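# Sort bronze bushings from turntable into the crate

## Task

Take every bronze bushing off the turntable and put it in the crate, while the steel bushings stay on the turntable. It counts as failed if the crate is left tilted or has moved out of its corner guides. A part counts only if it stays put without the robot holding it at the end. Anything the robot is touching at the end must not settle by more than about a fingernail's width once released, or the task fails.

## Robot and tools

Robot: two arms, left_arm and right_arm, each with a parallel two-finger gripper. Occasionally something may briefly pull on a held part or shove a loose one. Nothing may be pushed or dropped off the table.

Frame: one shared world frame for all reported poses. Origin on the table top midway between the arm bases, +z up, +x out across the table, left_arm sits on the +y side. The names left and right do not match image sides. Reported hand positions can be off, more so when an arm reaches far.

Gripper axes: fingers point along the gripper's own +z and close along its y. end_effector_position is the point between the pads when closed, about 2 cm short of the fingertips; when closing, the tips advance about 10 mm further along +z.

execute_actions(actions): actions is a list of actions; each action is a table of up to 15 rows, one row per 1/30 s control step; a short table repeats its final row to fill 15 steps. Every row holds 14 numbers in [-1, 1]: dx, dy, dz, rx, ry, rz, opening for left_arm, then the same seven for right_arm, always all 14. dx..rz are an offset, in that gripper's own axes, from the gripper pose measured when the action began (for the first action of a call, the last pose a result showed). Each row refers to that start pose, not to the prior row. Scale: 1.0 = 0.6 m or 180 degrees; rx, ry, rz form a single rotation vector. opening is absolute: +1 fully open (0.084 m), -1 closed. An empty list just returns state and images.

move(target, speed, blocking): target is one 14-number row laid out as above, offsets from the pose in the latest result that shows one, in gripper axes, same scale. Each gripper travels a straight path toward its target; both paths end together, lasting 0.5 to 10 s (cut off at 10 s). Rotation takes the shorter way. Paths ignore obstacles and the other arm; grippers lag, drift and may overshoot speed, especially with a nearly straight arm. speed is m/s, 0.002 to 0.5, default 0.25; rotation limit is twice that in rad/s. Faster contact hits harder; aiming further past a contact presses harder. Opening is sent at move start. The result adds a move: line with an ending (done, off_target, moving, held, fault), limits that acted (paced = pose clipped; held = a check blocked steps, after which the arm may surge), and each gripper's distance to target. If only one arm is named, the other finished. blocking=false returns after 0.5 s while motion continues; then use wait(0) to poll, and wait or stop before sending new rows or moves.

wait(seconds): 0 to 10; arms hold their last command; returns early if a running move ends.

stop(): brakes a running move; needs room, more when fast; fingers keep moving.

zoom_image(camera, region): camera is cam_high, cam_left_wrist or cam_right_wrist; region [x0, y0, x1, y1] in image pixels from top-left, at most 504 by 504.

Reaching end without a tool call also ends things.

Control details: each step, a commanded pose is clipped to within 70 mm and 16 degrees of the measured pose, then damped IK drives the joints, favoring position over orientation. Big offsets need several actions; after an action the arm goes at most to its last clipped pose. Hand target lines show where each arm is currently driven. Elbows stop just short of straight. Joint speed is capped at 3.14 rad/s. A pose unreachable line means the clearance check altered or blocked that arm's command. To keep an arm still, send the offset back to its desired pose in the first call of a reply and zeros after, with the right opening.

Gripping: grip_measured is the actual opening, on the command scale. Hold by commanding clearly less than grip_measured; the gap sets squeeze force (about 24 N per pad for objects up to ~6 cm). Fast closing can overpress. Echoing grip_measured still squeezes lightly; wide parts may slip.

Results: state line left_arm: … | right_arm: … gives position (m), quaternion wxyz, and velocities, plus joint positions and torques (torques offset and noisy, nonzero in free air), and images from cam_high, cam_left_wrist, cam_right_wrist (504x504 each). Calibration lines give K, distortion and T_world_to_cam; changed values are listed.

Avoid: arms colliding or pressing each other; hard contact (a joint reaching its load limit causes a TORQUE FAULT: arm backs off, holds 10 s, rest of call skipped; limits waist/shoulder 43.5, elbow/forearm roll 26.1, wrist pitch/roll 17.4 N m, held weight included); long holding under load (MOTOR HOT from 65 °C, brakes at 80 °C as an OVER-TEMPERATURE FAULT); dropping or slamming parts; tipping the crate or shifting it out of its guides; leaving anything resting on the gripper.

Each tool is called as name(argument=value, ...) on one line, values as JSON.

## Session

execute_actions(actions=[])

Scene clock: 0.00 s.
left_arm: end_effector_position=(+0.3604, -0.2560, +0.2649) grip_measured=+1.00 end_effector_quat_wxyz=(+0.147, +0.984, +0.097, +0.035) end_effector_velocity=(-0.000, +0.000, -0.000) end_effector_angular_velocity=(+0.000, +0.001, +0.001) | right_arm: end_effector_position=(+0.7675, -0.5811, +0.2741) grip_measured=+1.00 end_effector_quat_wxyz=(-0.383, +0.669, -0.315, +0.554) end_effector_velocity=(+0.000, -0.000, -0.000) end_effector_angular_velocity=(-0.003, +0.001, +0.000)
Joint positions: left_arm=[-1.037  0.328 -1.573 -0.092  0.952 -1.142  0.084] | right_arm=[-0.202  0.788 -1.904  2.184  0.565 -1.267  0.084]
Joint velocities: left_arm=[-0.    -0.     0.    -0.     0.001 -0.001 -0.   ] | right_arm=[-0.     0.001 -0.001 -0.002 -0.001 -0.001  0.   ]
Joint torques (N m, as the arm reports them, + toward a larger angle): no reading
Motor temperatures (°C, as the motors report them): left_arm=[33 35 40 34 39 36] | right_arm=[35 32 42 33 41 36]
Hand target (left_arm): +0.360, -0.256, +0.265; +0.147, +0.984, +0.097, +0.035
Hand target (right_arm): +0.767, -0.581, +0.274; -0.383, +0.669, -0.315, +0.554
camera_calibration (this result's frames):
cam_left_wrist: T_world_to_cam=[[0.175043, -0.940957, 0.289757, -0.348427], [-0.979367, -0.196597, -0.0467883, 0.384849], [0.100991, -0.275589, -0.955956, 0.280498], [0, 0, 0, 1]] pos_world=[0.409571, -0.174893, 0.387109]
cam_right_wrist: T_world_to_cam=[[0.0122424, -0.508231, -0.861134, -0.0375467], [-0.187623, 0.844735, -0.501219, 0.841912], [0.982165, 0.167705, -0.0850144, -0.505855], [0, 0, 0, 1]] pos_world=[0.655255, -0.64544, 0.346645]

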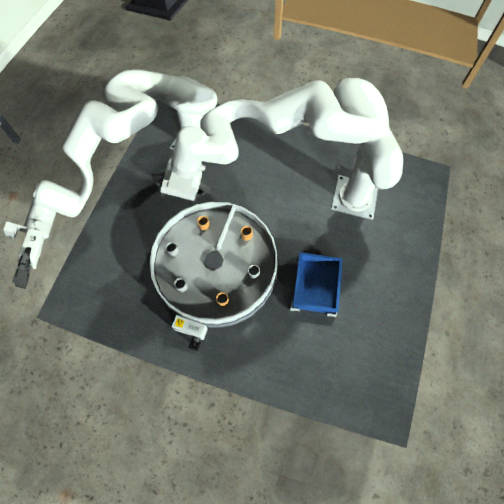

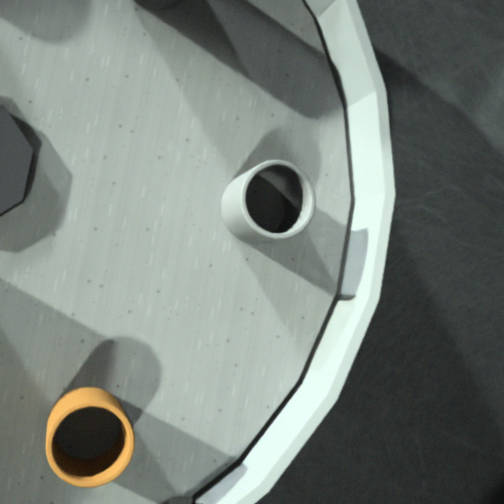

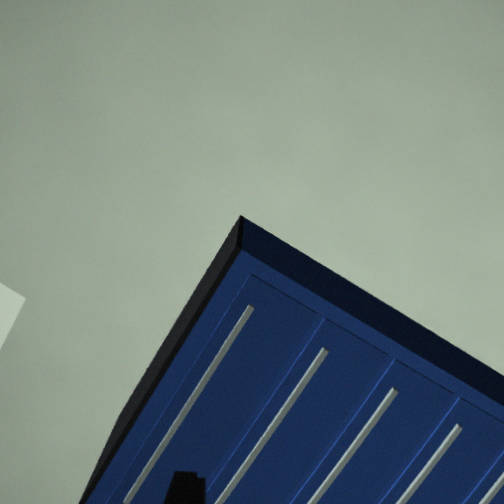

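move(target=[-0.008,-0.333,0.012,0,0,0.567,0.3,0,0,0,0,0,0,1], speed=0.5)

Scene clock: 9.27 s.
left_arm: end_effector_position=(+0.3202, -0.0720, +0.1980) grip_measured=+0.29 end_effector_quat_wxyz=(+0.066, +0.694, -0.703, +0.136) end_effector_velocity=(-0.000, +0.001, -0.000) end_effector_angular_velocity=(-0.004, +0.002, -0.007) | right_arm: end_effector_position=(+0.7675, -0.5811, +0.2741) grip_measured=+1.00 end_effector_quat_wxyz=(-0.383, +0.669, -0.315, +0.554) end_effector_velocity=(-0.000, -0.000, +0.001) end_effector_angular_velocity=(+0.002, -0.001, -0.001)
Joint positions: left_arm=[-0.883 -0.187 -0.757 -0.191  0.673  0.885  0.056] | right_arm=[-0.202  0.788 -1.904  2.184  0.565 -1.267  0.084]
Joint velocities: left_arm=[ 0.004 -0.002  0.003 -0.011 -0.001  0.018  0.   ] | right_arm=[-0.    -0.001  0.     0.002 -0.001  0.     0.   ]
Joint torques (N m, as the arm reports them, + toward a larger angle): left_arm=[  0.41 -21.24 -11.94  -1.06  -2.49   0.15] | right_arm=[ -0.81 -40.32 -25.    -0.41   1.41   0.13]
Motor temperatures (°C, as the motors report them): left_arm=[33 37 44 34 39 36] | right_arm=[35 34 45 33 41 36]
Hand target (left_arm): +0.320, -0.072, +0.198; +0.066, +0.694, -0.704, +0.136
Hand target (right_arm): +0.767, -0.581, +0.274; -0.383, +0.669, -0.315, +0.554
Off the commanded pose (left_arm): 0.001 m, 0 deg.
Off the commanded pose (right_arm): 0.000 m, 0 deg.
move: done
camera_calibration (this result's frames):
cam_left_wrist: T_world_to_cam=[[-0.993934, 0.0032435, -0.109928, 0.372519], [0.0347284, 0.957676, -0.285747, 0.184277], [0.104348, -0.287832, -0.951979, 0.268598], [0, 0, 0, 1]] pos_world=[0.335832, -0.100374, 0.349306]
cam_right_wrist: T_world_to_cam=[[0.0122425, -0.508231, -0.861134, -0.0375467], [-0.187623, 0.844735, -0.501219, 0.841912], [0.982165, 0.167705, -0.0850143, -0.505855], [0, 0, 0, 1]] pos_world=[0.655255, -0.64544, 0.346645]

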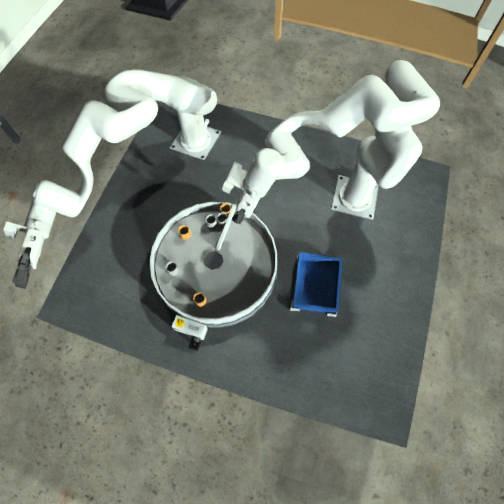

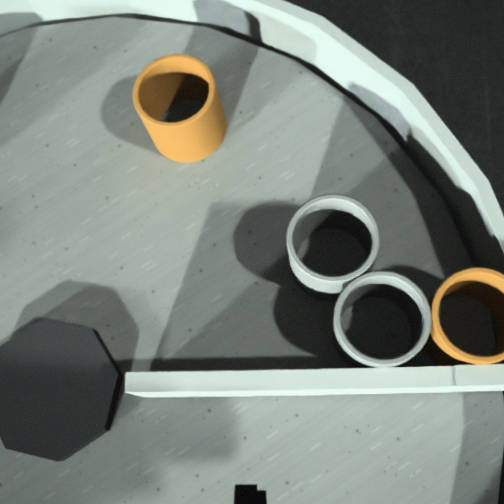

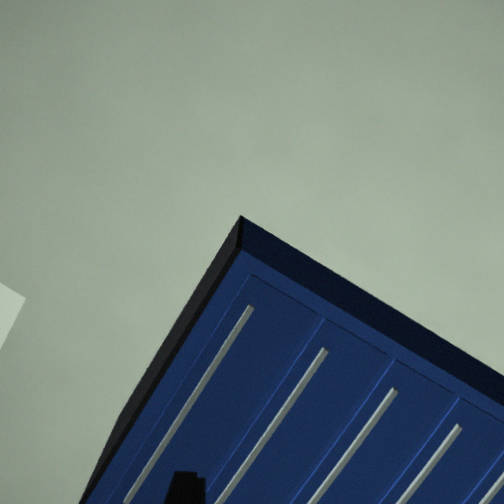

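move(target=[0.17,0,0.015,-0.035,-0.093,0,0.3,0,0,-0.5,0,0,0,1], speed=0.4)

Scene clock: 17.63 s.
left_arm: end_effector_position=(+0.3185, -0.1721, +0.2187) grip_measured=+0.29 end_effector_quat_wxyz=(+0.000, +0.703, -0.712, -0.004) end_effector_velocity=(-0.000, -0.001, +0.000) end_effector_angular_velocity=(-0.002, -0.001, -0.002) | right_arm: end_effector_position=(+0.4730, -0.6302, +0.3007) grip_measured=+1.00 end_effector_quat_wxyz=(-0.383, +0.669, -0.315, +0.553) end_effector_velocity=(-0.002, -0.001, +0.000) end_effector_angular_velocity=(-0.001, +0.001, -0.002)
Joint positions: left_arm=[-1.043  0.257 -1.44  -0.002  1.192  0.592  0.056] | right_arm=[-0.608 -0.053 -0.78   2.022  0.998 -1.364  0.084]
Joint velocities: left_arm=[-0.002  0.001 -0.002 -0.001 -0.001 -0.     0.   ] | right_arm=[-0.004 -0.006  0.005 -0.003 -0.     0.002 -0.   ]
Joint torques (N m, as the arm reports them, + toward a larger angle): left_arm=[  0.09 -33.02 -12.5   -0.81  -2.16   0.22] | right_arm=[ -0.69 -21.67 -22.92   0.52   1.68   0.21]
Motor temperatures (°C, as the motors report them): left_arm=[33 37 46 34 39 36] | right_arm=[35 35 47 33 41 36]
Hand target (left_arm): +0.319, -0.172, +0.219; +0.000, +0.702, -0.712, -0.004
Hand target (right_arm): +0.473, -0.630, +0.301; -0.383, +0.669, -0.315, +0.553
Off the commanded pose (left_arm): 0.001 m, 0 deg.
Off the commanded pose (right_arm): 0.002 m, 0 deg.
move: done; limits=paced
camera_calibration (this result's frames):
cam_left_wrist: T_world_to_cam=[[-0.999796, 0.0202011, -0.000737361, 0.35439], [0.0202001, 0.999795, 0.00122434, 0.235199], [0.000761943, 0.00120919, -0.999999, 0.352859], [0, 0, 0, 1]] pos_world=[0.349298, -0.242736, 0.352832]
cam_right_wrist: T_world_to_cam=[[0.0123201, -0.507609, -0.8615, -0.035464], [-0.188422, 0.844952, -0.500553, 0.84173], [0.982011, 0.168493, -0.0852348, -0.205489], [0, 0, 0, 1]] pos_world=[0.36083, -0.6946, 0.373263]

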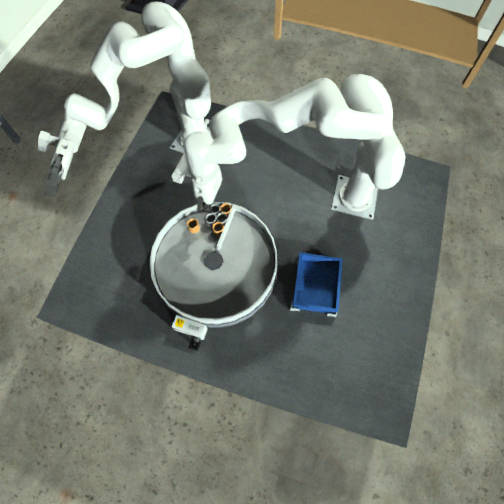

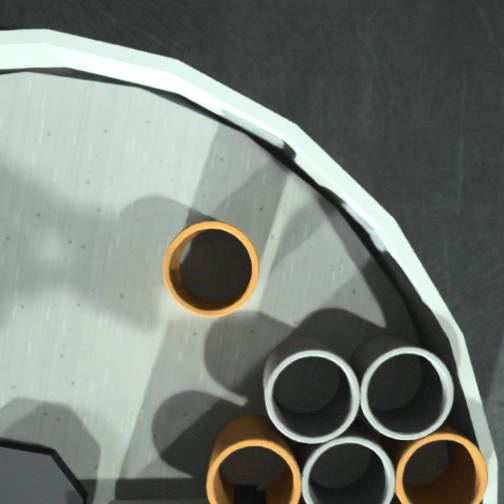

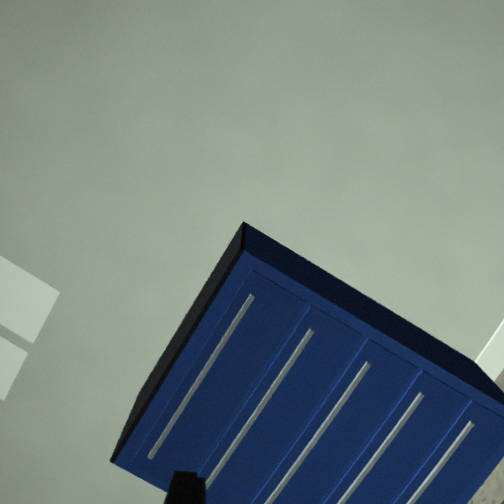

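wait(seconds=2)

Scene clock: 22.10 s.
left_arm: end_effector_position=(+0.3185, -0.1722, +0.2186) grip_measured=+0.29 end_effector_quat_wxyz=(+0.000, +0.702, -0.712, -0.004) end_effector_velocity=(+0.000, +0.000, +0.000) end_effector_angular_velocity=(+0.000, +0.000, -0.000) | right_arm: end_effector_position=(+0.4727, -0.6303, +0.3009) grip_measured=+1.00 end_effector_quat_wxyz=(-0.383, +0.669, -0.315, +0.553) end_effector_velocity=(-0.000, +0.000, -0.000) end_effector_angular_velocity=(-0.001, +0.000, +0.001)
Joint positions: left_arm=[-1.043  0.257 -1.44  -0.002  1.192  0.592  0.056] | right_arm=[-0.609 -0.054 -0.779  2.022  0.998 -1.364  0.084]
Joint velocities: left_arm=[ 0.    -0.    -0.     0.     0.001  0.    -0.   ] | right_arm=[-0.     0.    -0.    -0.001  0.    -0.001 -0.   ]
Joint torques (N m, as the arm reports them, + toward a larger angle): left_arm=[  0.5  -33.63 -12.36  -0.91  -2.38   0.19] | right_arm=[ -0.56 -21.51 -22.89   0.59   1.68   0.2 ]
Motor temperatures (°C, as the motors report them): left_arm=[33 37 47 34 39 36] | right_arm=[35 35 48 33 41 36]
Hand target (left_arm): +0.319, -0.172, +0.219; +0.000, +0.702, -0.712, -0.004
Hand target (right_arm): +0.473, -0.630, +0.301; -0.383, +0.669, -0.315, +0.553
Off the commanded pose (left_arm): 0.001 m, 0 deg.
Off the commanded pose (right_arm): 0.001 m, 0 deg.
wait: 2.00 s; at rest from the start
camera_calibration (this result's frames):
cam_left_wrist: T_world_to_cam=[[-0.999795, 0.0202486, -0.000706705, 0.354384], [0.0202477, 0.999794, 0.00127755, 0.235209], [0.000732428, 0.00126298, -0.999999, 0.352844], [0, 0, 0, 1]] pos_world=[0.34929, -0.242782, 0.352794]
cam_right_wrist: T_world_to_cam=[[0.0122634, -0.507826, -0.861372, -0.0355182], [-0.187997, 0.844904, -0.500794, 0.841746], [0.982093, 0.168077, -0.0851085, -0.205486], [0, 0, 0, 1]] pos_world=[0.360487, -0.694694, 0.373458]

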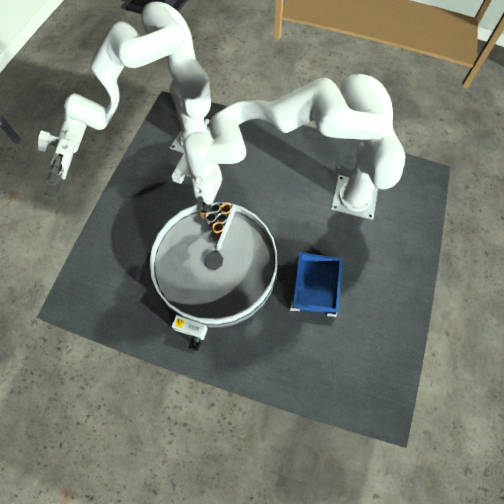

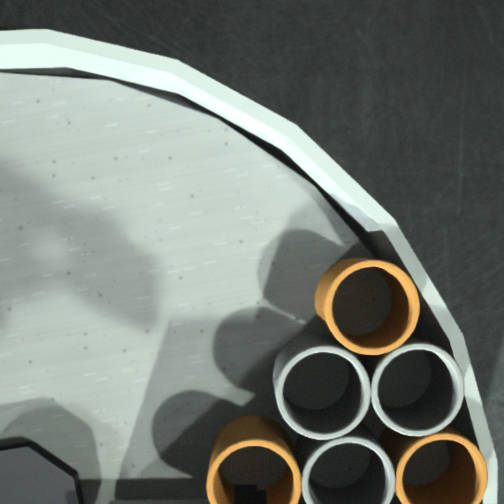

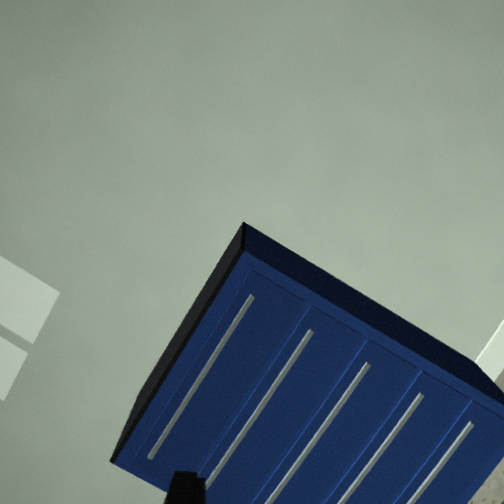

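move(target=[0.083,-0.007,0.1,0,0,0,-0.5,0,0,0,0,0,0,1])

move(target=[0,0,0.1,0,0,0,-0.5,0,0,0,0,0,0,1], speed=0.08)

move(target=[0,0,0,0,0,0,-1,0,0,0,0,0,0,1])

move(target=[0,0,-0.2,0,0,0,-1,0,0,0,0,0,0,1])

Scene clock: 29.00 s.
left_arm: end_effector_position=(+0.3218, -0.2218, +0.1590) grip_measured=-0.52 end_effector_quat_wxyz=(+0.000, +0.703, -0.712, -0.004) end_effector_velocity=(-0.001, +0.001, -0.005) end_effector_angular_velocity=(+0.007, +0.005, +0.000) | right_arm: end_effector_position=(+0.4727, -0.6303, +0.3009) grip_measured=+1.00 end_effector_quat_wxyz=(-0.383, +0.669, -0.315, +0.553) end_effector_velocity=(-0.000, +0.000, +0.000) end_effector_angular_velocity=(+0.001, -0.001, -0.000)
Joint positions: left_arm=[-1.084  0.458 -1.555 -0.003  1.104  0.551  0.021] | right_arm=[-0.609 -0.054 -0.779  2.022  0.998 -1.364  0.084]
Joint velocities: left_arm=[-0.     0.008 -0.001 -0.001  0.002 -0.001 -0.   ] | right_arm=[-0.    -0.001  0.001  0.001  0.001 -0.    -0.   ]
Joint torques (N m, as the arm reports them, + toward a larger angle): left_arm=[ -0.35 -37.24 -12.47  -0.88  -2.41   0.2 ] | right_arm=[ -1.15 -21.74 -22.92   0.67   1.74   0.25]
Motor temperatures (°C, as the motors report them): left_arm=[33 38 48 34 39 36] | right_arm=[35 35 48 33 41 36]
Hand target (left_arm): +0.322, -0.222, +0.158; +0.000, +0.702, -0.712, -0.004
Hand target (right_arm): +0.473, -0.630, +0.301; -0.383, +0.669, -0.315, +0.553
Off the commanded pose (left_arm): 0.001 m, 0 deg.
Off the commanded pose (right_arm): 0.000 m, 0 deg.
move: done
camera_calibration (this result's frames):
cam_left_wrist: T_world_to_cam=[[-0.999795, 0.0202218, -0.00118781, 0.358672], [0.0202214, 0.999795, 0.000345101, 0.285026], [0.00119454, 0.000321011, -0.999999, 0.292944], [0, 0, 0, 1]] pos_world=[0.352485, -0.292315, 0.293271]
cam_right_wrist: T_world_to_cam=[[0.0122633, -0.507826, -0.861372, -0.0355182], [-0.187997, 0.844904, -0.500794, 0.841746], [0.982093, 0.168077, -0.0851087, -0.205486], [0, 0, 0, 1]] pos_world=[0.360487, -0.694694, 0.373458]

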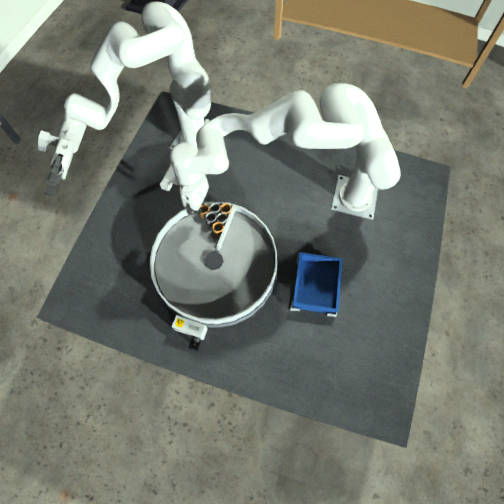

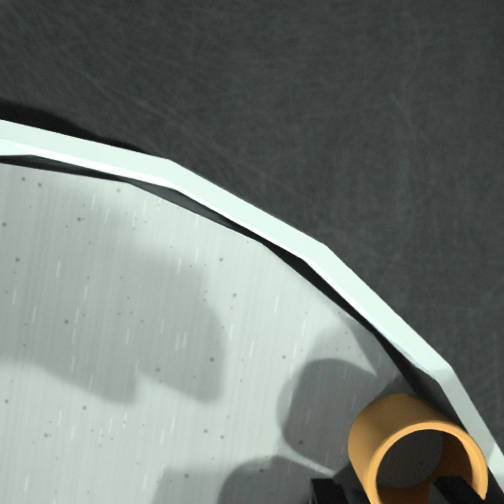

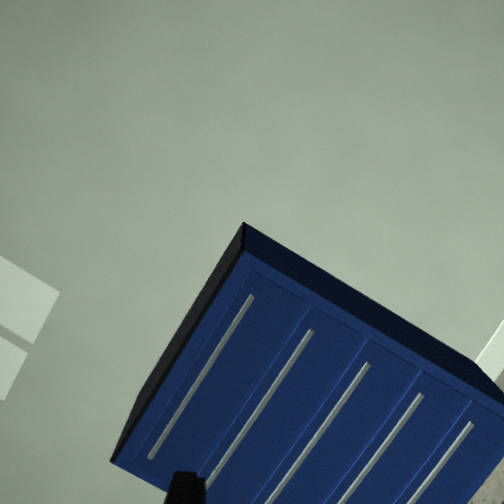

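Scene clock: 30.10 s.
left_arm: end_effector_position=(+0.3247, -0.2275, +0.1115) grip_measured=-0.52 end_effector_quat_wxyz=(+0.003, +0.702, -0.712, +0.008) end_effector_velocity=(-0.001, -0.000, +0.001) end_effector_angular_velocity=(+0.001, -0.000, -0.002) | right_arm: end_effector_position=(+0.4727, -0.6303, +0.3009) grip_measured=+1.00 end_effector_quat_wxyz=(-0.383, +0.669, -0.315, +0.553) end_effector_velocity=(+0.000, -0.000, -0.000) end_effector_angular_velocity=(+0.000, -0.001, -0.001)
Joint positions: left_arm=[-1.085  0.514 -1.493 -0.003  0.961  0.551  0.021] | right_arm=[-0.609 -0.054 -0.779  2.022  0.998 -1.364  0.084]
Joint velocities: left_arm=[-0.001 -0.002 -0.     0.001  0.002  0.001  0.   ] | right_arm=[-0.     0.001 -0.     0.002  0.    -0.002  0.   ]
Joint torques (N m, as the arm reports them, + toward a larger angle): left_arm=[ 0.26 -6.21  0.23 -0.63  0.69 -0.03] | right_arm=[ -0.67 -21.94 -22.61   0.49   1.66   0.12]
Motor temperatures (°C, as the motors report them): left_arm=[33 38 48 34 39 36] | right_arm=[35 35 48 33 41 36]
Hand target (left_arm): +0.321, -0.222, +0.099; +0.000, +0.702, -0.712, -0.004
Hand target (right_arm): +0.473, -0.630, +0.301; -0.383, +0.669, -0.315, +0.553
Off the commanded pose (left_arm): 0.014 m, 1 deg.
Off the commanded pose (right_arm): 0.000 m, 0 deg.
move: off_target (left_arm)
camera_calibration (this result's frames):
cam_left_wrist: T_world_to_cam=[[-0.999693, 0.0201932, -0.0143382, 0.363118], [0.0204974, 0.999561, -0.0213954, 0.292934], [0.0138999, -0.0216828, -0.999668, 0.236235], [0, 0, 0, 1]] pos_world=[0.353719, -0.295016, 0.247631]
cam_right_wrist: T_world_to_cam=[[0.0122633, -0.507826, -0.861372, -0.0355183], [-0.187997, 0.844904, -0.500794, 0.841746], [0.982093, 0.168077, -0.0851087, -0.205485], [0, 0, 0, 1]] pos_world=[0.360487, -0.694694, 0.373458]

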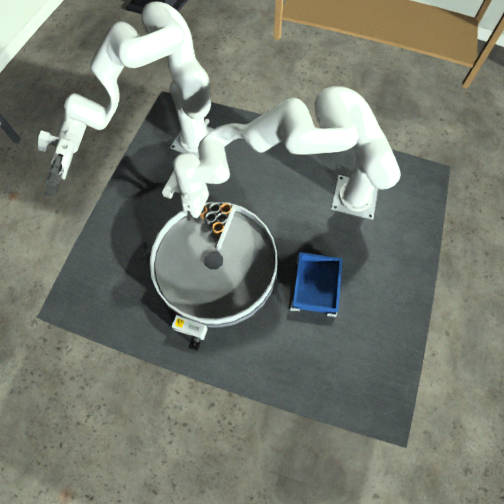

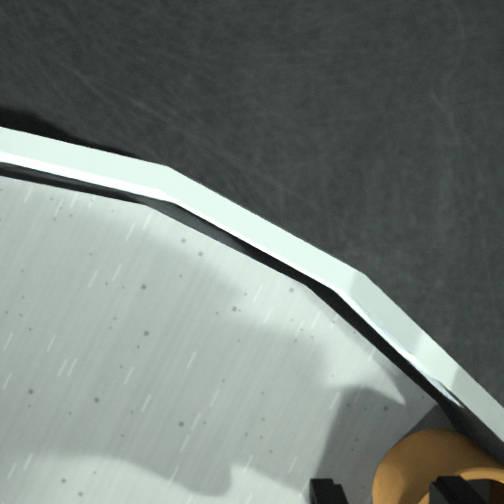

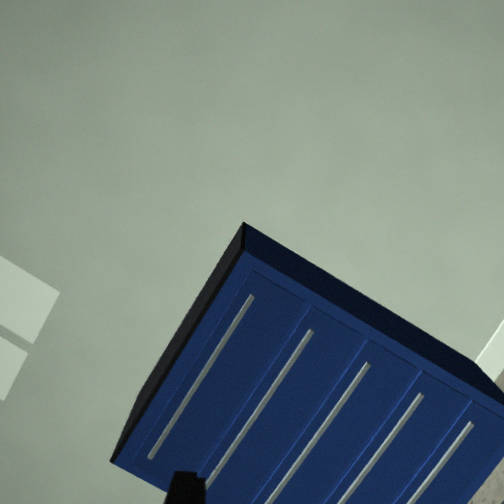

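Scene clock: 30.60 s.
left_arm: end_effector_position=(+0.3249, -0.2278, +0.1126) grip_measured=-1.00 end_effector_quat_wxyz=(+0.004, +0.702, -0.712, +0.009) end_effector_velocity=(+0.000, -0.000, +0.000) end_effector_angular_velocity=(-0.002, +0.000, +0.001) | right_arm: end_effector_position=(+0.4727, -0.6303, +0.3009) grip_measured=+1.00 end_effector_quat_wxyz=(-0.383, +0.669, -0.315, +0.553) end_effector_velocity=(+0.000, -0.000, -0.000) end_effector_angular_velocity=(+0.000, +0.001, -0.001)
Joint positions: left_arm=[-1.085  0.512 -1.493 -0.003  0.961  0.551  0.   ] | right_arm=[-0.609 -0.054 -0.779  2.022  0.998 -1.364  0.084]
Joint velocities: left_arm=[ 0.     0.     0.    -0.001 -0.002  0.     0.   ] | right_arm=[-0.     0.001 -0.     0.    -0.001 -0.     0.   ]
Joint torques (N m, as the arm reports them, + toward a larger angle): left_arm=[  0.23 -16.34  -3.15  -1.22  -0.07   0.2 ] | right_arm=[ -0.81 -21.71 -22.93   0.51   1.58   0.28]
Motor temperatures (°C, as the motors report them): left_arm=[33 38 48 34 39 36] | right_arm=[35 34 48 33 41 36]
Hand target (left_arm): +0.325, -0.227, +0.111; +0.003, +0.702, -0.712, +0.008
Hand target (right_arm): +0.473, -0.630, +0.301; -0.383, +0.669, -0.315, +0.553
Off the commanded pose (left_arm): 0.001 m, 0 deg.
Off the commanded pose (right_arm): 0.000 m, 0 deg.
move: done
camera_calibration (this result's frames):
cam_left_wrist: T_world_to_cam=[[-0.999677, 0.0202015, -0.0154404, 0.36347], [0.0205539, 0.999524, -0.0230172, 0.29341], [0.014968, -0.0233271, -0.999616, 0.236641], [0, 0, 0, 1]] pos_world=[0.353779, -0.295093, 0.248916]
cam_right_wrist: T_world_to_cam=[[0.0122633, -0.507826, -0.861372, -0.0355183], [-0.187997, 0.844904, -0.500794, 0.841746], [0.982093, 0.168077, -0.0851087, -0.205485], [0, 0, 0, 1]] pos_world=[0.360487, -0.694694, 0.373458]

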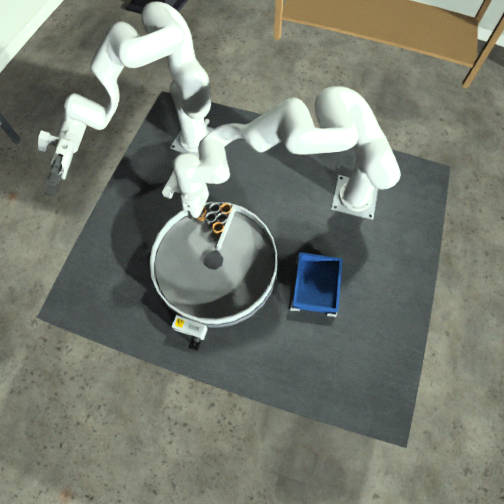

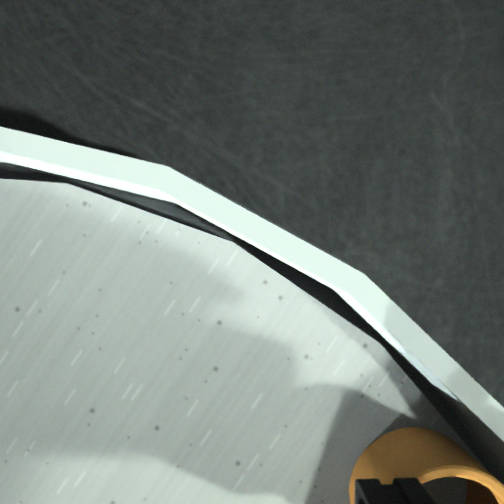

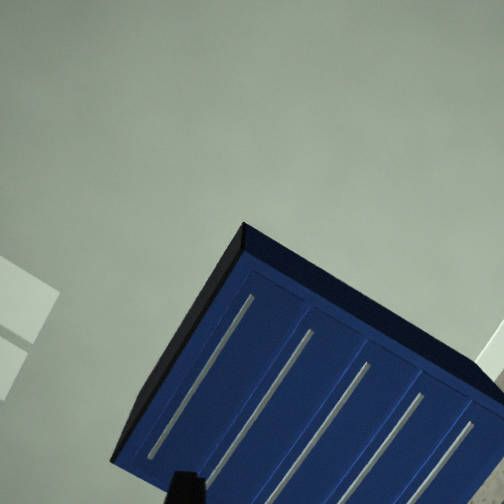

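Scene clock: 31.57 s.
left_arm: end_effector_position=(+0.3238, -0.2248, +0.2310) grip_measured=-1.00 end_effector_quat_wxyz=(+0.003, +0.703, -0.712, +0.008) end_effector_velocity=(+0.003, -0.002, +0.011) end_effector_angular_velocity=(-0.012, -0.007, +0.002) | right_arm: end_effector_position=(+0.4727, -0.6303, +0.3009) grip_measured=+1.00 end_effector_quat_wxyz=(-0.383, +0.669, -0.315, +0.553) end_effector_velocity=(-0.000, -0.000, -0.001) end_effector_angular_velocity=(+0.002, +0.003, -0.000)
Joint positions: left_arm=[-1.084  0.405 -1.678 -0.002  1.256  0.551  0.   ] | right_arm=[-0.609 -0.054 -0.779  2.022  0.998 -1.364  0.084]
Joint velocities: left_arm=[ 0.002 -0.004 -0.023  0.     0.013 -0.001  0.   ] | right_arm=[ 0.     0.002  0.001 -0.001 -0.001  0.002 -0.   ]
Joint torques (N m, as the arm reports them, + toward a larger angle): left_arm=[  0.01 -37.57 -12.75  -1.52  -2.22   0.2 ] | right_arm=[ -0.3  -21.62 -22.83   0.38   1.67   0.1 ]
Motor temperatures (°C, as the motors report them): left_arm=[33 38 48 34 39 36] | right_arm=[35 34 48 33 41 36]
Hand target (left_arm): +0.324, -0.225, +0.233; +0.004, +0.703, -0.712, +0.009
Hand target (right_arm): +0.473, -0.630, +0.301; -0.383, +0.669, -0.315, +0.553
Off the commanded pose (left_arm): 0.002 m, 0 deg.
Off the commanded pose (right_arm): 0.000 m, 0 deg.
move: done
camera_calibration (this result's frames):
cam_left_wrist: T_world_to_cam=[[-0.999702, 0.0198117, -0.0142767, 0.363784], [0.0201054, 0.999583, -0.0207251, 0.292844], [0.0138602, -0.021006, -0.999683, 0.355914], [0, 0, 0, 1]] pos_world=[0.352854, -0.292453, 0.367065]
cam_right_wrist: T_world_to_cam=[[0.0122634, -0.507826, -0.861372, -0.0355184], [-0.187997, 0.844904, -0.500794, 0.841746], [0.982093, 0.168077, -0.0851086, -0.205486], [0, 0, 0, 1]] pos_world=[0.360487, -0.694694, 0.373458]

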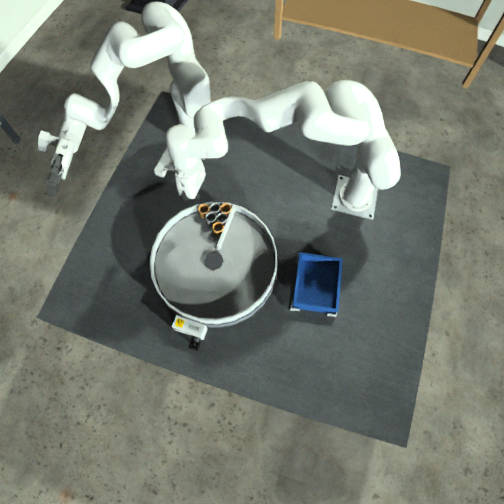

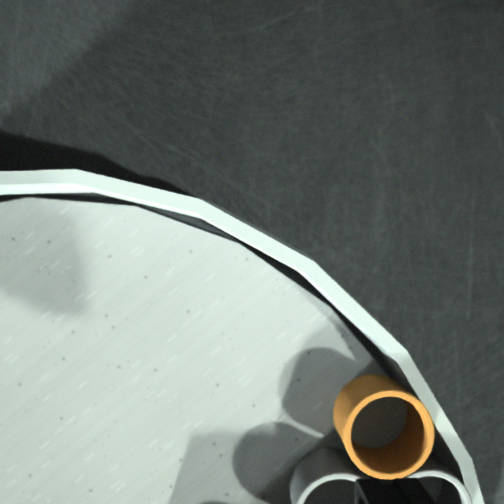

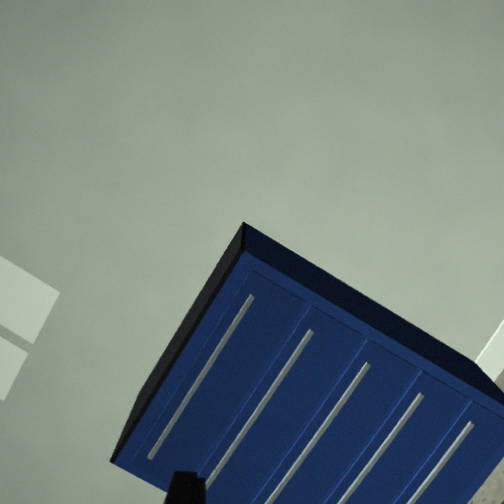

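move(target=[-0.013,0.013,0.13,0,0,0,-0.05,0,0,0,0,0,0,1])

move(target=[0,0,0.1,0,0,0,-0.05,0,0,0,0,0,0,1], speed=0.08)

move(target=[0,0,0,0,0,0,-1,0,0,0,0,0,0,1])

move(target=[0,0,-0.2,0,0,0,-1,0,0,0,0,0,0,1])

Scene clock: 39.97 s.
left_arm: end_effector_position=(+0.3168, -0.2188, +0.1538) grip_measured=-0.06 end_effector_quat_wxyz=(+0.003, +0.702, -0.712, +0.009) end_effector_velocity=(-0.000, +0.002, -0.007) end_effector_angular_velocity=(+0.006, +0.003, +0.001) | right_arm: end_effector_position=(+0.4727, -0.6303, +0.3009) grip_measured=+1.00 end_effector_quat_wxyz=(-0.383, +0.669, -0.315, +0.553) end_effector_velocity=(-0.000, -0.000, -0.000) end_effector_angular_velocity=(+0.000, +0.002, -0.001)
Joint positions: left_arm=[-1.089  0.424 -1.482 -0.003  1.039  0.547  0.041] | right_arm=[-0.609 -0.054 -0.779  2.022  0.998 -1.364  0.084]
Joint velocities: left_arm=[ 0.001  0.005  0.011  0.001 -0.009 -0.001 -0.   ] | right_arm=[ 0.    -0.    -0.    -0.    -0.002  0.001 -0.   ]
Joint torques (N m, as the arm reports them, + toward a larger angle): left_arm=[ -0.08 -36.77 -11.93  -1.06  -2.37   0.11] | right_arm=[ -0.44 -21.75 -23.11   0.48   1.6    0.1 ]
Motor temperatures (°C, as the motors report them): left_arm=[33 39 48 34 39 36] | right_arm=[35 34 49 33 41 36]
Hand target (left_arm): +0.317, -0.218, +0.153; +0.003, +0.702, -0.712, +0.008
Hand target (right_arm): +0.473, -0.630, +0.301; -0.383, +0.669, -0.315, +0.553
Off the commanded pose (left_arm): 0.001 m, 0 deg.
Off the commanded pose (right_arm): 0.000 m, 0 deg.
move: done
camera_calibration (this result's frames):
cam_left_wrist: T_world_to_cam=[[-0.999685, 0.0200854, -0.0150399, 0.355745], [0.0204174, 0.999544, -0.022258, 0.28546], [0.014586, -0.022558, -0.999639, 0.278453], [0, 0, 0, 1]] pos_world=[0.345743, -0.286193, 0.290057]
cam_right_wrist: T_world_to_cam=[[0.0122635, -0.507827, -0.861372, -0.0355185], [-0.187998, 0.844904, -0.500794, 0.841746], [0.982093, 0.168077, -0.0851087, -0.205485], [0, 0, 0, 1]] pos_world=[0.360487, -0.694694, 0.373458]

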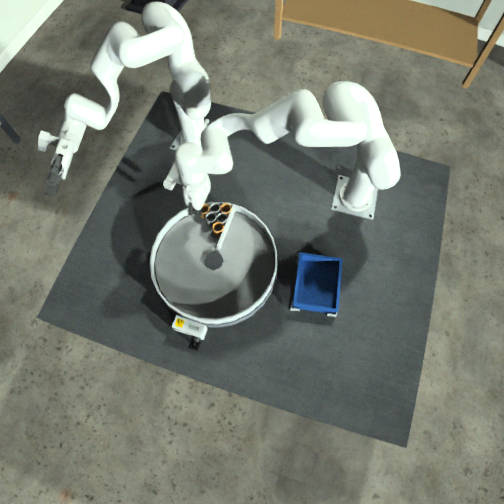

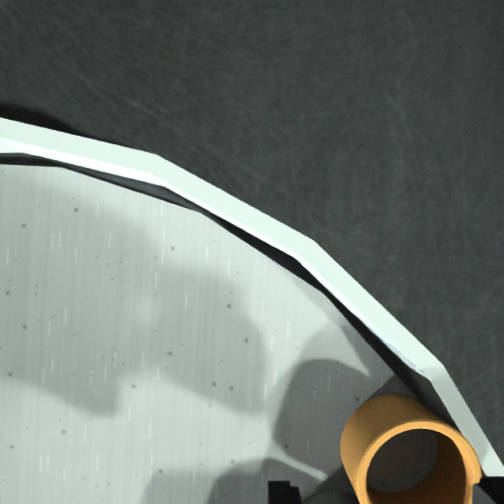

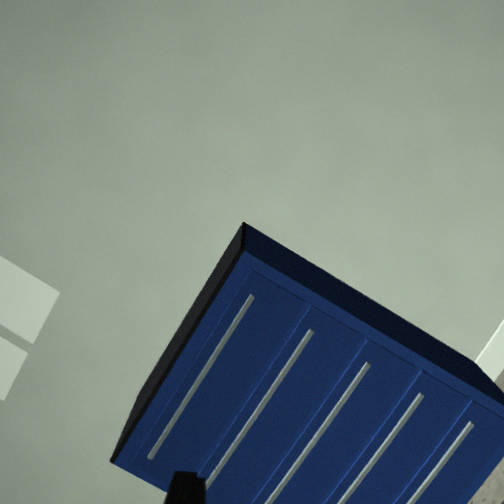

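Scene clock: 41.10 s.
left_arm: end_effector_position=(+0.3195, -0.2196, +0.0957) grip_measured=-0.07 end_effector_quat_wxyz=(+0.003, +0.703, -0.711, +0.010) end_effector_velocity=(-0.001, -0.001, -0.001) end_effector_angular_velocity=(-0.003, -0.000, -0.001) | right_arm: end_effector_position=(+0.4727, -0.6303, +0.3009) grip_measured=+1.00 end_effector_quat_wxyz=(-0.383, +0.669, -0.315, +0.553) end_effector_velocity=(+0.000, +0.000, -0.000) end_effector_angular_velocity=(-0.000, +0.000, +0.001)
Joint positions: left_arm=[-1.086  0.502 -1.424 -0.002  0.9    0.547  0.041] | right_arm=[-0.609 -0.054 -0.779  2.022  0.998 -1.364  0.084]
Joint velocities: left_arm=[-0.002  0.003 -0.001 -0.001 -0.005 -0.    -0.001] | right_arm=[ 0.     0.001  0.    -0.     0.001 -0.001 -0.   ]
Joint torques (N m, as the arm reports them, + toward a larger angle): left_arm=[-11.86 -26.53  -8.06  -4.21  -1.96  -0.04] | right_arm=[ -0.97 -21.65 -22.68   0.66   1.67   0.1 ]
Motor temperatures (°C, as the motors report them): left_arm=[33 39 48 34 39 36] | right_arm=[35 34 49 33 41 36]
Hand target (left_arm): +0.317, -0.220, +0.094; +0.004, +0.702, -0.712, +0.009
Hand target (right_arm): +0.473, -0.630, +0.301; -0.383, +0.669, -0.315, +0.553
Off the commanded pose (left_arm): 0.003 m, 0 deg.
Off the commanded pose (right_arm): 0.000 m, 0 deg.
move: done
camera_calibration (this result's frames):
cam_left_wrist: T_world_to_cam=[[-0.999679, 0.0181624, -0.0176389, 0.357385], [0.0185872, 0.999534, -0.0242262, 0.285675], [0.0171907, -0.0245463, -0.999551, 0.218986], [0, 0, 0, 1]] pos_world=[0.348196, -0.286658, 0.232112]
cam_right_wrist: T_world_to_cam=[[0.0122634, -0.507827, -0.861372, -0.0355187], [-0.187997, 0.844904, -0.500794, 0.841746], [0.982093, 0.168077, -0.0851087, -0.205485], [0, 0, 0, 1]] pos_world=[0.360487, -0.694694, 0.373458]

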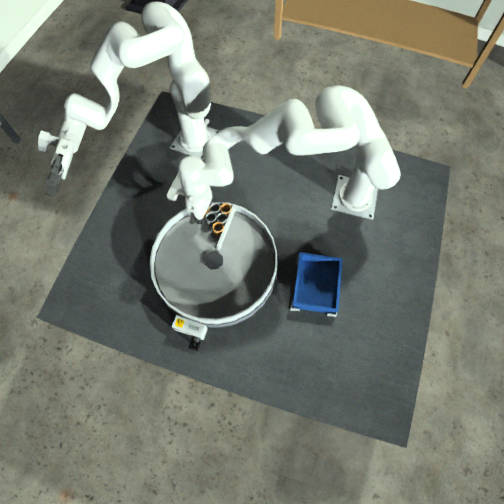

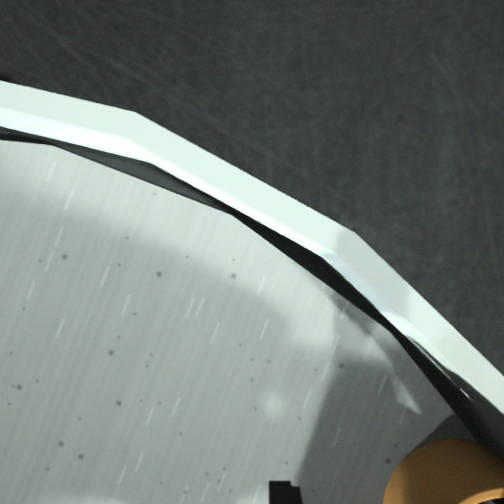

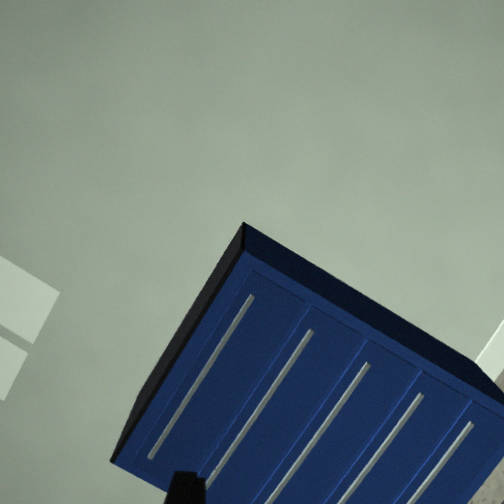

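Scene clock: 41.80 s.
left_arm: end_effector_position=(+0.3193, -0.2195, +0.0954) grip_measured=-0.71 end_effector_quat_wxyz=(+0.003, +0.703, -0.711, +0.010) end_effector_velocity=(+0.001, -0.001, +0.002) end_effector_angular_velocity=(-0.003, -0.002, +0.000) | right_arm: end_effector_position=(+0.4727, -0.6303, +0.3009) grip_measured=+1.00 end_effector_quat_wxyz=(-0.383, +0.669, -0.315, +0.553) end_effector_velocity=(-0.000, -0.000, -0.000) end_effector_angular_velocity=(-0.000, +0.000, -0.000)
Joint positions: left_arm=[-1.086  0.502 -1.423 -0.002  0.9    0.547  0.013] | right_arm=[-0.609 -0.054 -0.779  2.022  0.998 -1.364  0.084]
Joint velocities: left_arm=[ 0.    -0.002 -0.002  0.001 -0.    -0.    -0.   ] | right_arm=[-0.     0.001  0.     0.001 -0.    -0.001  0.   ]
Joint torques (N m, as the arm reports them, + toward a larger angle): left_arm=[  0.73 -38.14 -11.96  -1.22  -2.4   -0.01] | right_arm=[ -0.31 -21.83 -22.65   0.56   1.74   0.11]
Motor temperatures (°C, as the motors report them): left_arm=[33 39 48 34 39 36] | right_arm=[35 34 49 33 41 36]
Hand target (left_arm): +0.320, -0.220, +0.096; +0.003, +0.703, -0.711, +0.010
Hand target (right_arm): +0.473, -0.630, +0.301; -0.383, +0.669, -0.315, +0.553
Off the commanded pose (left_arm): 0.000 m, 0 deg.
Off the commanded pose (right_arm): 0.000 m, 0 deg.
move: done
camera_calibration (this result's frames):
cam_left_wrist: T_world_to_cam=[[-0.999683, 0.0183317, -0.0172433, 0.35718], [0.0187372, 0.999544, -0.0236582, 0.285475], [0.0168017, -0.0239738, -0.999571, 0.218913], [0, 0, 0, 1]] pos_world=[0.34804, -0.286644, 0.231732]
cam_right_wrist: T_world_to_cam=[[0.0122632, -0.507827, -0.861372, -0.0355187], [-0.187998, 0.844904, -0.500794, 0.841746], [0.982093, 0.168077, -0.085109, -0.205485], [0, 0, 0, 1]] pos_world=[0.360487, -0.694694, 0.373458]

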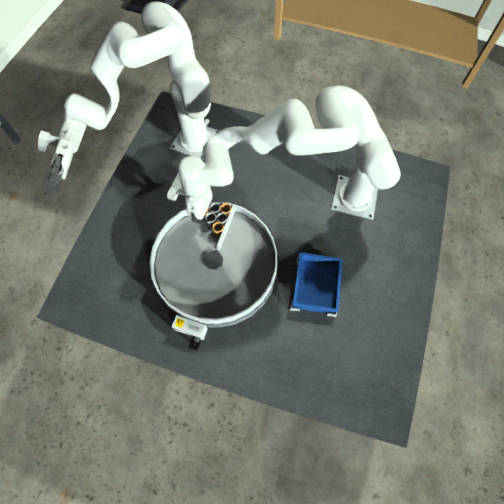

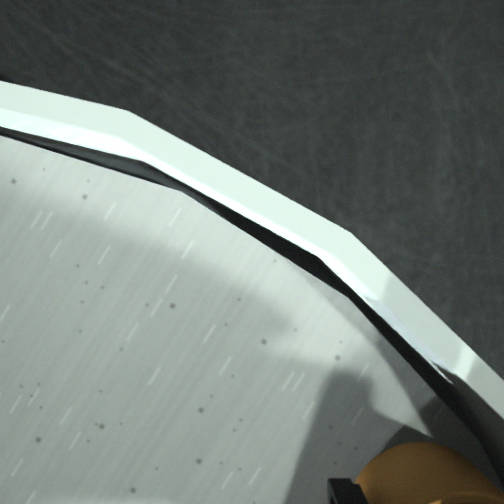

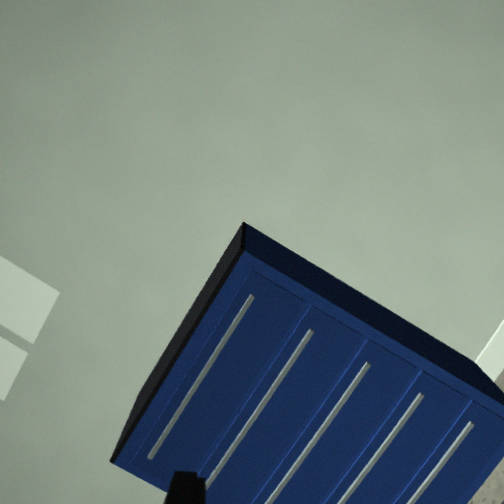

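Scene clock: 42.77 s.
left_arm: end_effector_position=(+0.3180, -0.2165, +0.2138) grip_measured=-0.71 end_effector_quat_wxyz=(+0.003, +0.703, -0.711, +0.009) end_effector_velocity=(+0.002, -0.002, +0.009) end_effector_angular_velocity=(-0.010, -0.007, -0.001) | right_arm: end_effector_position=(+0.4727, -0.6303, +0.3009) grip_measured=+1.00 end_effector_quat_wxyz=(-0.383, +0.669, -0.315, +0.553) end_effector_velocity=(-0.000, -0.000, -0.000) end_effector_angular_velocity=(+0.001, +0.001, -0.002)
Joint positions: left_arm=[-1.085  0.371 -1.58  -0.001  1.19   0.547  0.013] | right_arm=[-0.609 -0.054 -0.779  2.022  0.998 -1.364  0.084]
Joint velocities: left_arm=[-0.    -0.005 -0.017  0.001  0.01   0.     0.   ] | right_arm=[ 0.     0.     0.     0.001 -0.002  0.001 -0.   ]
Joint torques (N m, as the arm reports them, + toward a larger angle): left_arm=[  0.07 -37.48 -12.91  -1.01  -2.54   0.09] | right_arm=[ -0.78 -21.92 -22.86   0.47   1.69   0.19]
Motor temperatures (°C, as the motors report them): left_arm=[33 39 48 34 39 36] | right_arm=[35 34 49 33 41 36]
Hand target (left_arm): +0.318, -0.217, +0.215; +0.003, +0.703, -0.711, +0.010
Hand target (right_arm): +0.473, -0.630, +0.301; -0.383, +0.669, -0.315, +0.553
Off the commanded pose (left_arm): 0.002 m, 0 deg.
Off the commanded pose (right_arm): 0.000 m, 0 deg.
move: done
camera_calibration (this result's frames):
cam_left_wrist: T_world_to_cam=[[-0.999708, 0.0179665, -0.0161621, 0.357531], [0.0183112, 0.999602, -0.0214414, 0.284941], [0.0157705, -0.0217311, -0.999639, 0.33822], [0, 0, 0, 1]] pos_world=[0.346875, -0.283902, 0.349986]
cam_right_wrist: T_world_to_cam=[[0.0122633, -0.507827, -0.861372, -0.0355186], [-0.187997, 0.844904, -0.500794, 0.841746], [0.982093, 0.168077, -0.0851087, -0.205486], [0, 0, 0, 1]] pos_world=[0.360487, -0.694694, 0.373458]

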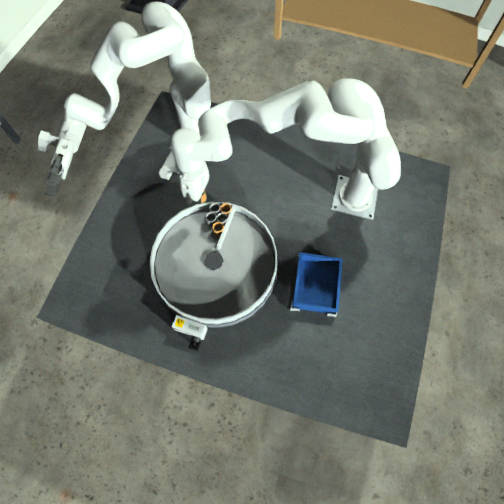

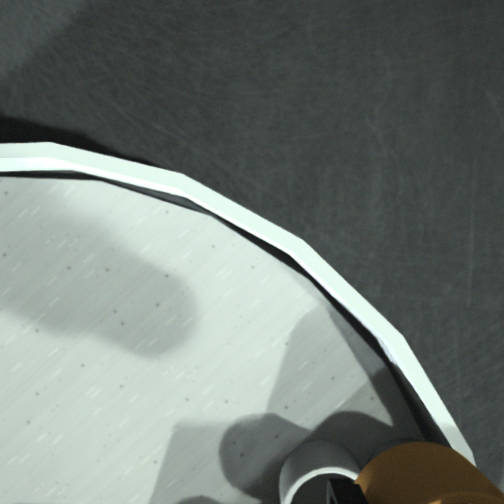

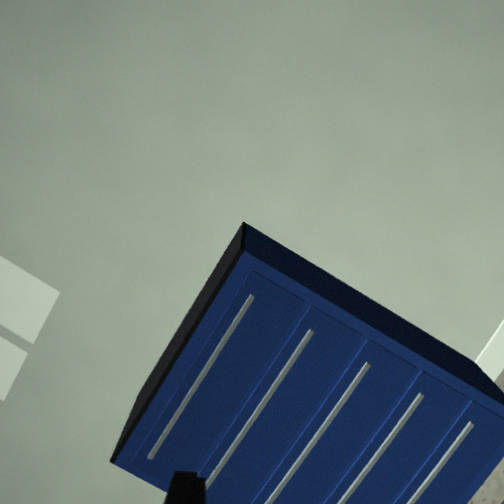

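move(target=[-0.745,-0.237,0.03,0,0,0,-1,0,0,0,0,0,0,1], speed=0.4)

Scene clock: 48.23 s.
left_arm: end_effector_position=(+0.4651, +0.2277, +0.1889) grip_measured=-0.71 end_effector_quat_wxyz=(+0.003, +0.703, -0.711, +0.008) end_effector_velocity=(+0.001, +0.003, +0.000) end_effector_angular_velocity=(-0.001, +0.000, +0.004) | right_arm: end_effector_position=(+0.4727, -0.6303, +0.3009) grip_measured=+1.00 end_effector_quat_wxyz=(-0.383, +0.669, -0.315, +0.553) end_effector_velocity=(-0.000, -0.000, +0.000) end_effector_angular_velocity=(-0.001, -0.000, -0.000)
Joint positions: left_arm=[-0.169 -0.058 -0.958 -0.017  1.007  1.473  0.013] | right_arm=[-0.609 -0.054 -0.779  2.022  0.998 -1.364  0.084]
Joint velocities: left_arm=[ 0.007  0.003 -0.004 -0.001  0.002  0.004 -0.   ] | right_arm=[ 0.    -0.001  0.     0.    -0.001 -0.    -0.   ]
Joint torques (N m, as the arm reports them, + toward a larger angle): left_arm=[  0.59 -25.12 -12.44  -1.1   -2.16   0.15] | right_arm=[ -0.82 -21.71 -22.61   0.55   1.64   0.12]
Motor temperatures (°C, as the motors report them): left_arm=[33 39 49 34 39 36] | right_arm=[35 34 49 33 41 36]
Hand target (left_arm): +0.465, +0.228, +0.189; +0.003, +0.703, -0.711, +0.008
Hand target (right_arm): +0.473, -0.630, +0.301; -0.383, +0.669, -0.315, +0.553
Off the commanded pose (left_arm): 0.001 m, 0 deg.
Off the commanded pose (right_arm): 0.000 m, 0 deg.
move: done; limits=paced
camera_calibration (this result's frames):
cam_left_wrist: T_world_to_cam=[[-0.9997, 0.0190442, -0.0153977, 0.495814], [0.0193555, 0.999606, -0.0203286, -0.162938], [0.0150045, -0.0206205, -0.999675, 0.32079], [0, 0, 0, 1]] pos_world=[0.494006, 0.160046, 0.325008]
cam_right_wrist: T_world_to_cam=[[0.0122634, -0.507827, -0.861372, -0.0355187], [-0.187997, 0.844904, -0.500794, 0.841746], [0.982093, 0.168077, -0.0851086, -0.205486], [0, 0, 0, 1]] pos_world=[0.360487, -0.694694, 0.373458]

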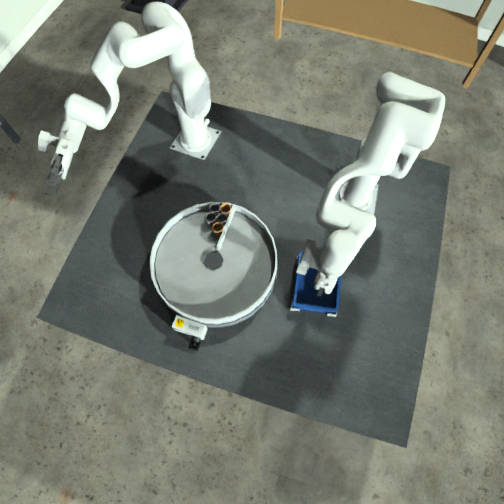

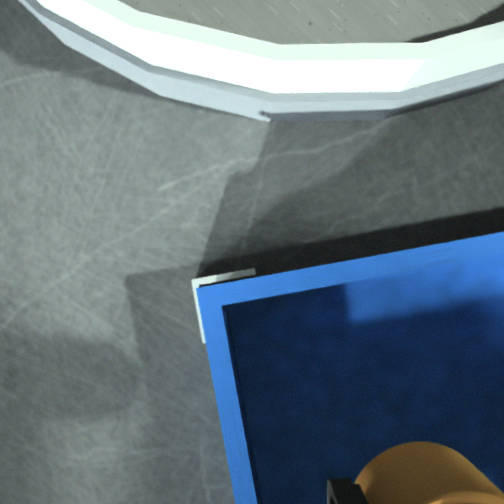

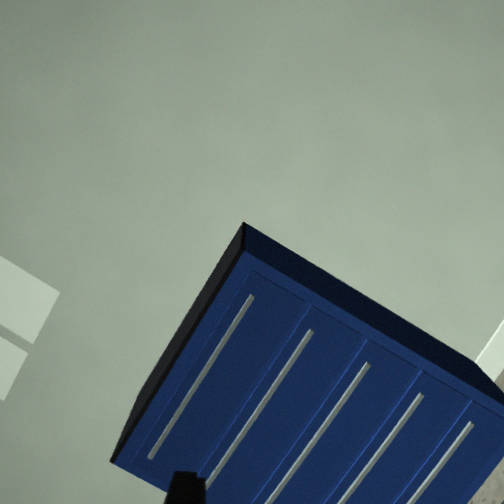

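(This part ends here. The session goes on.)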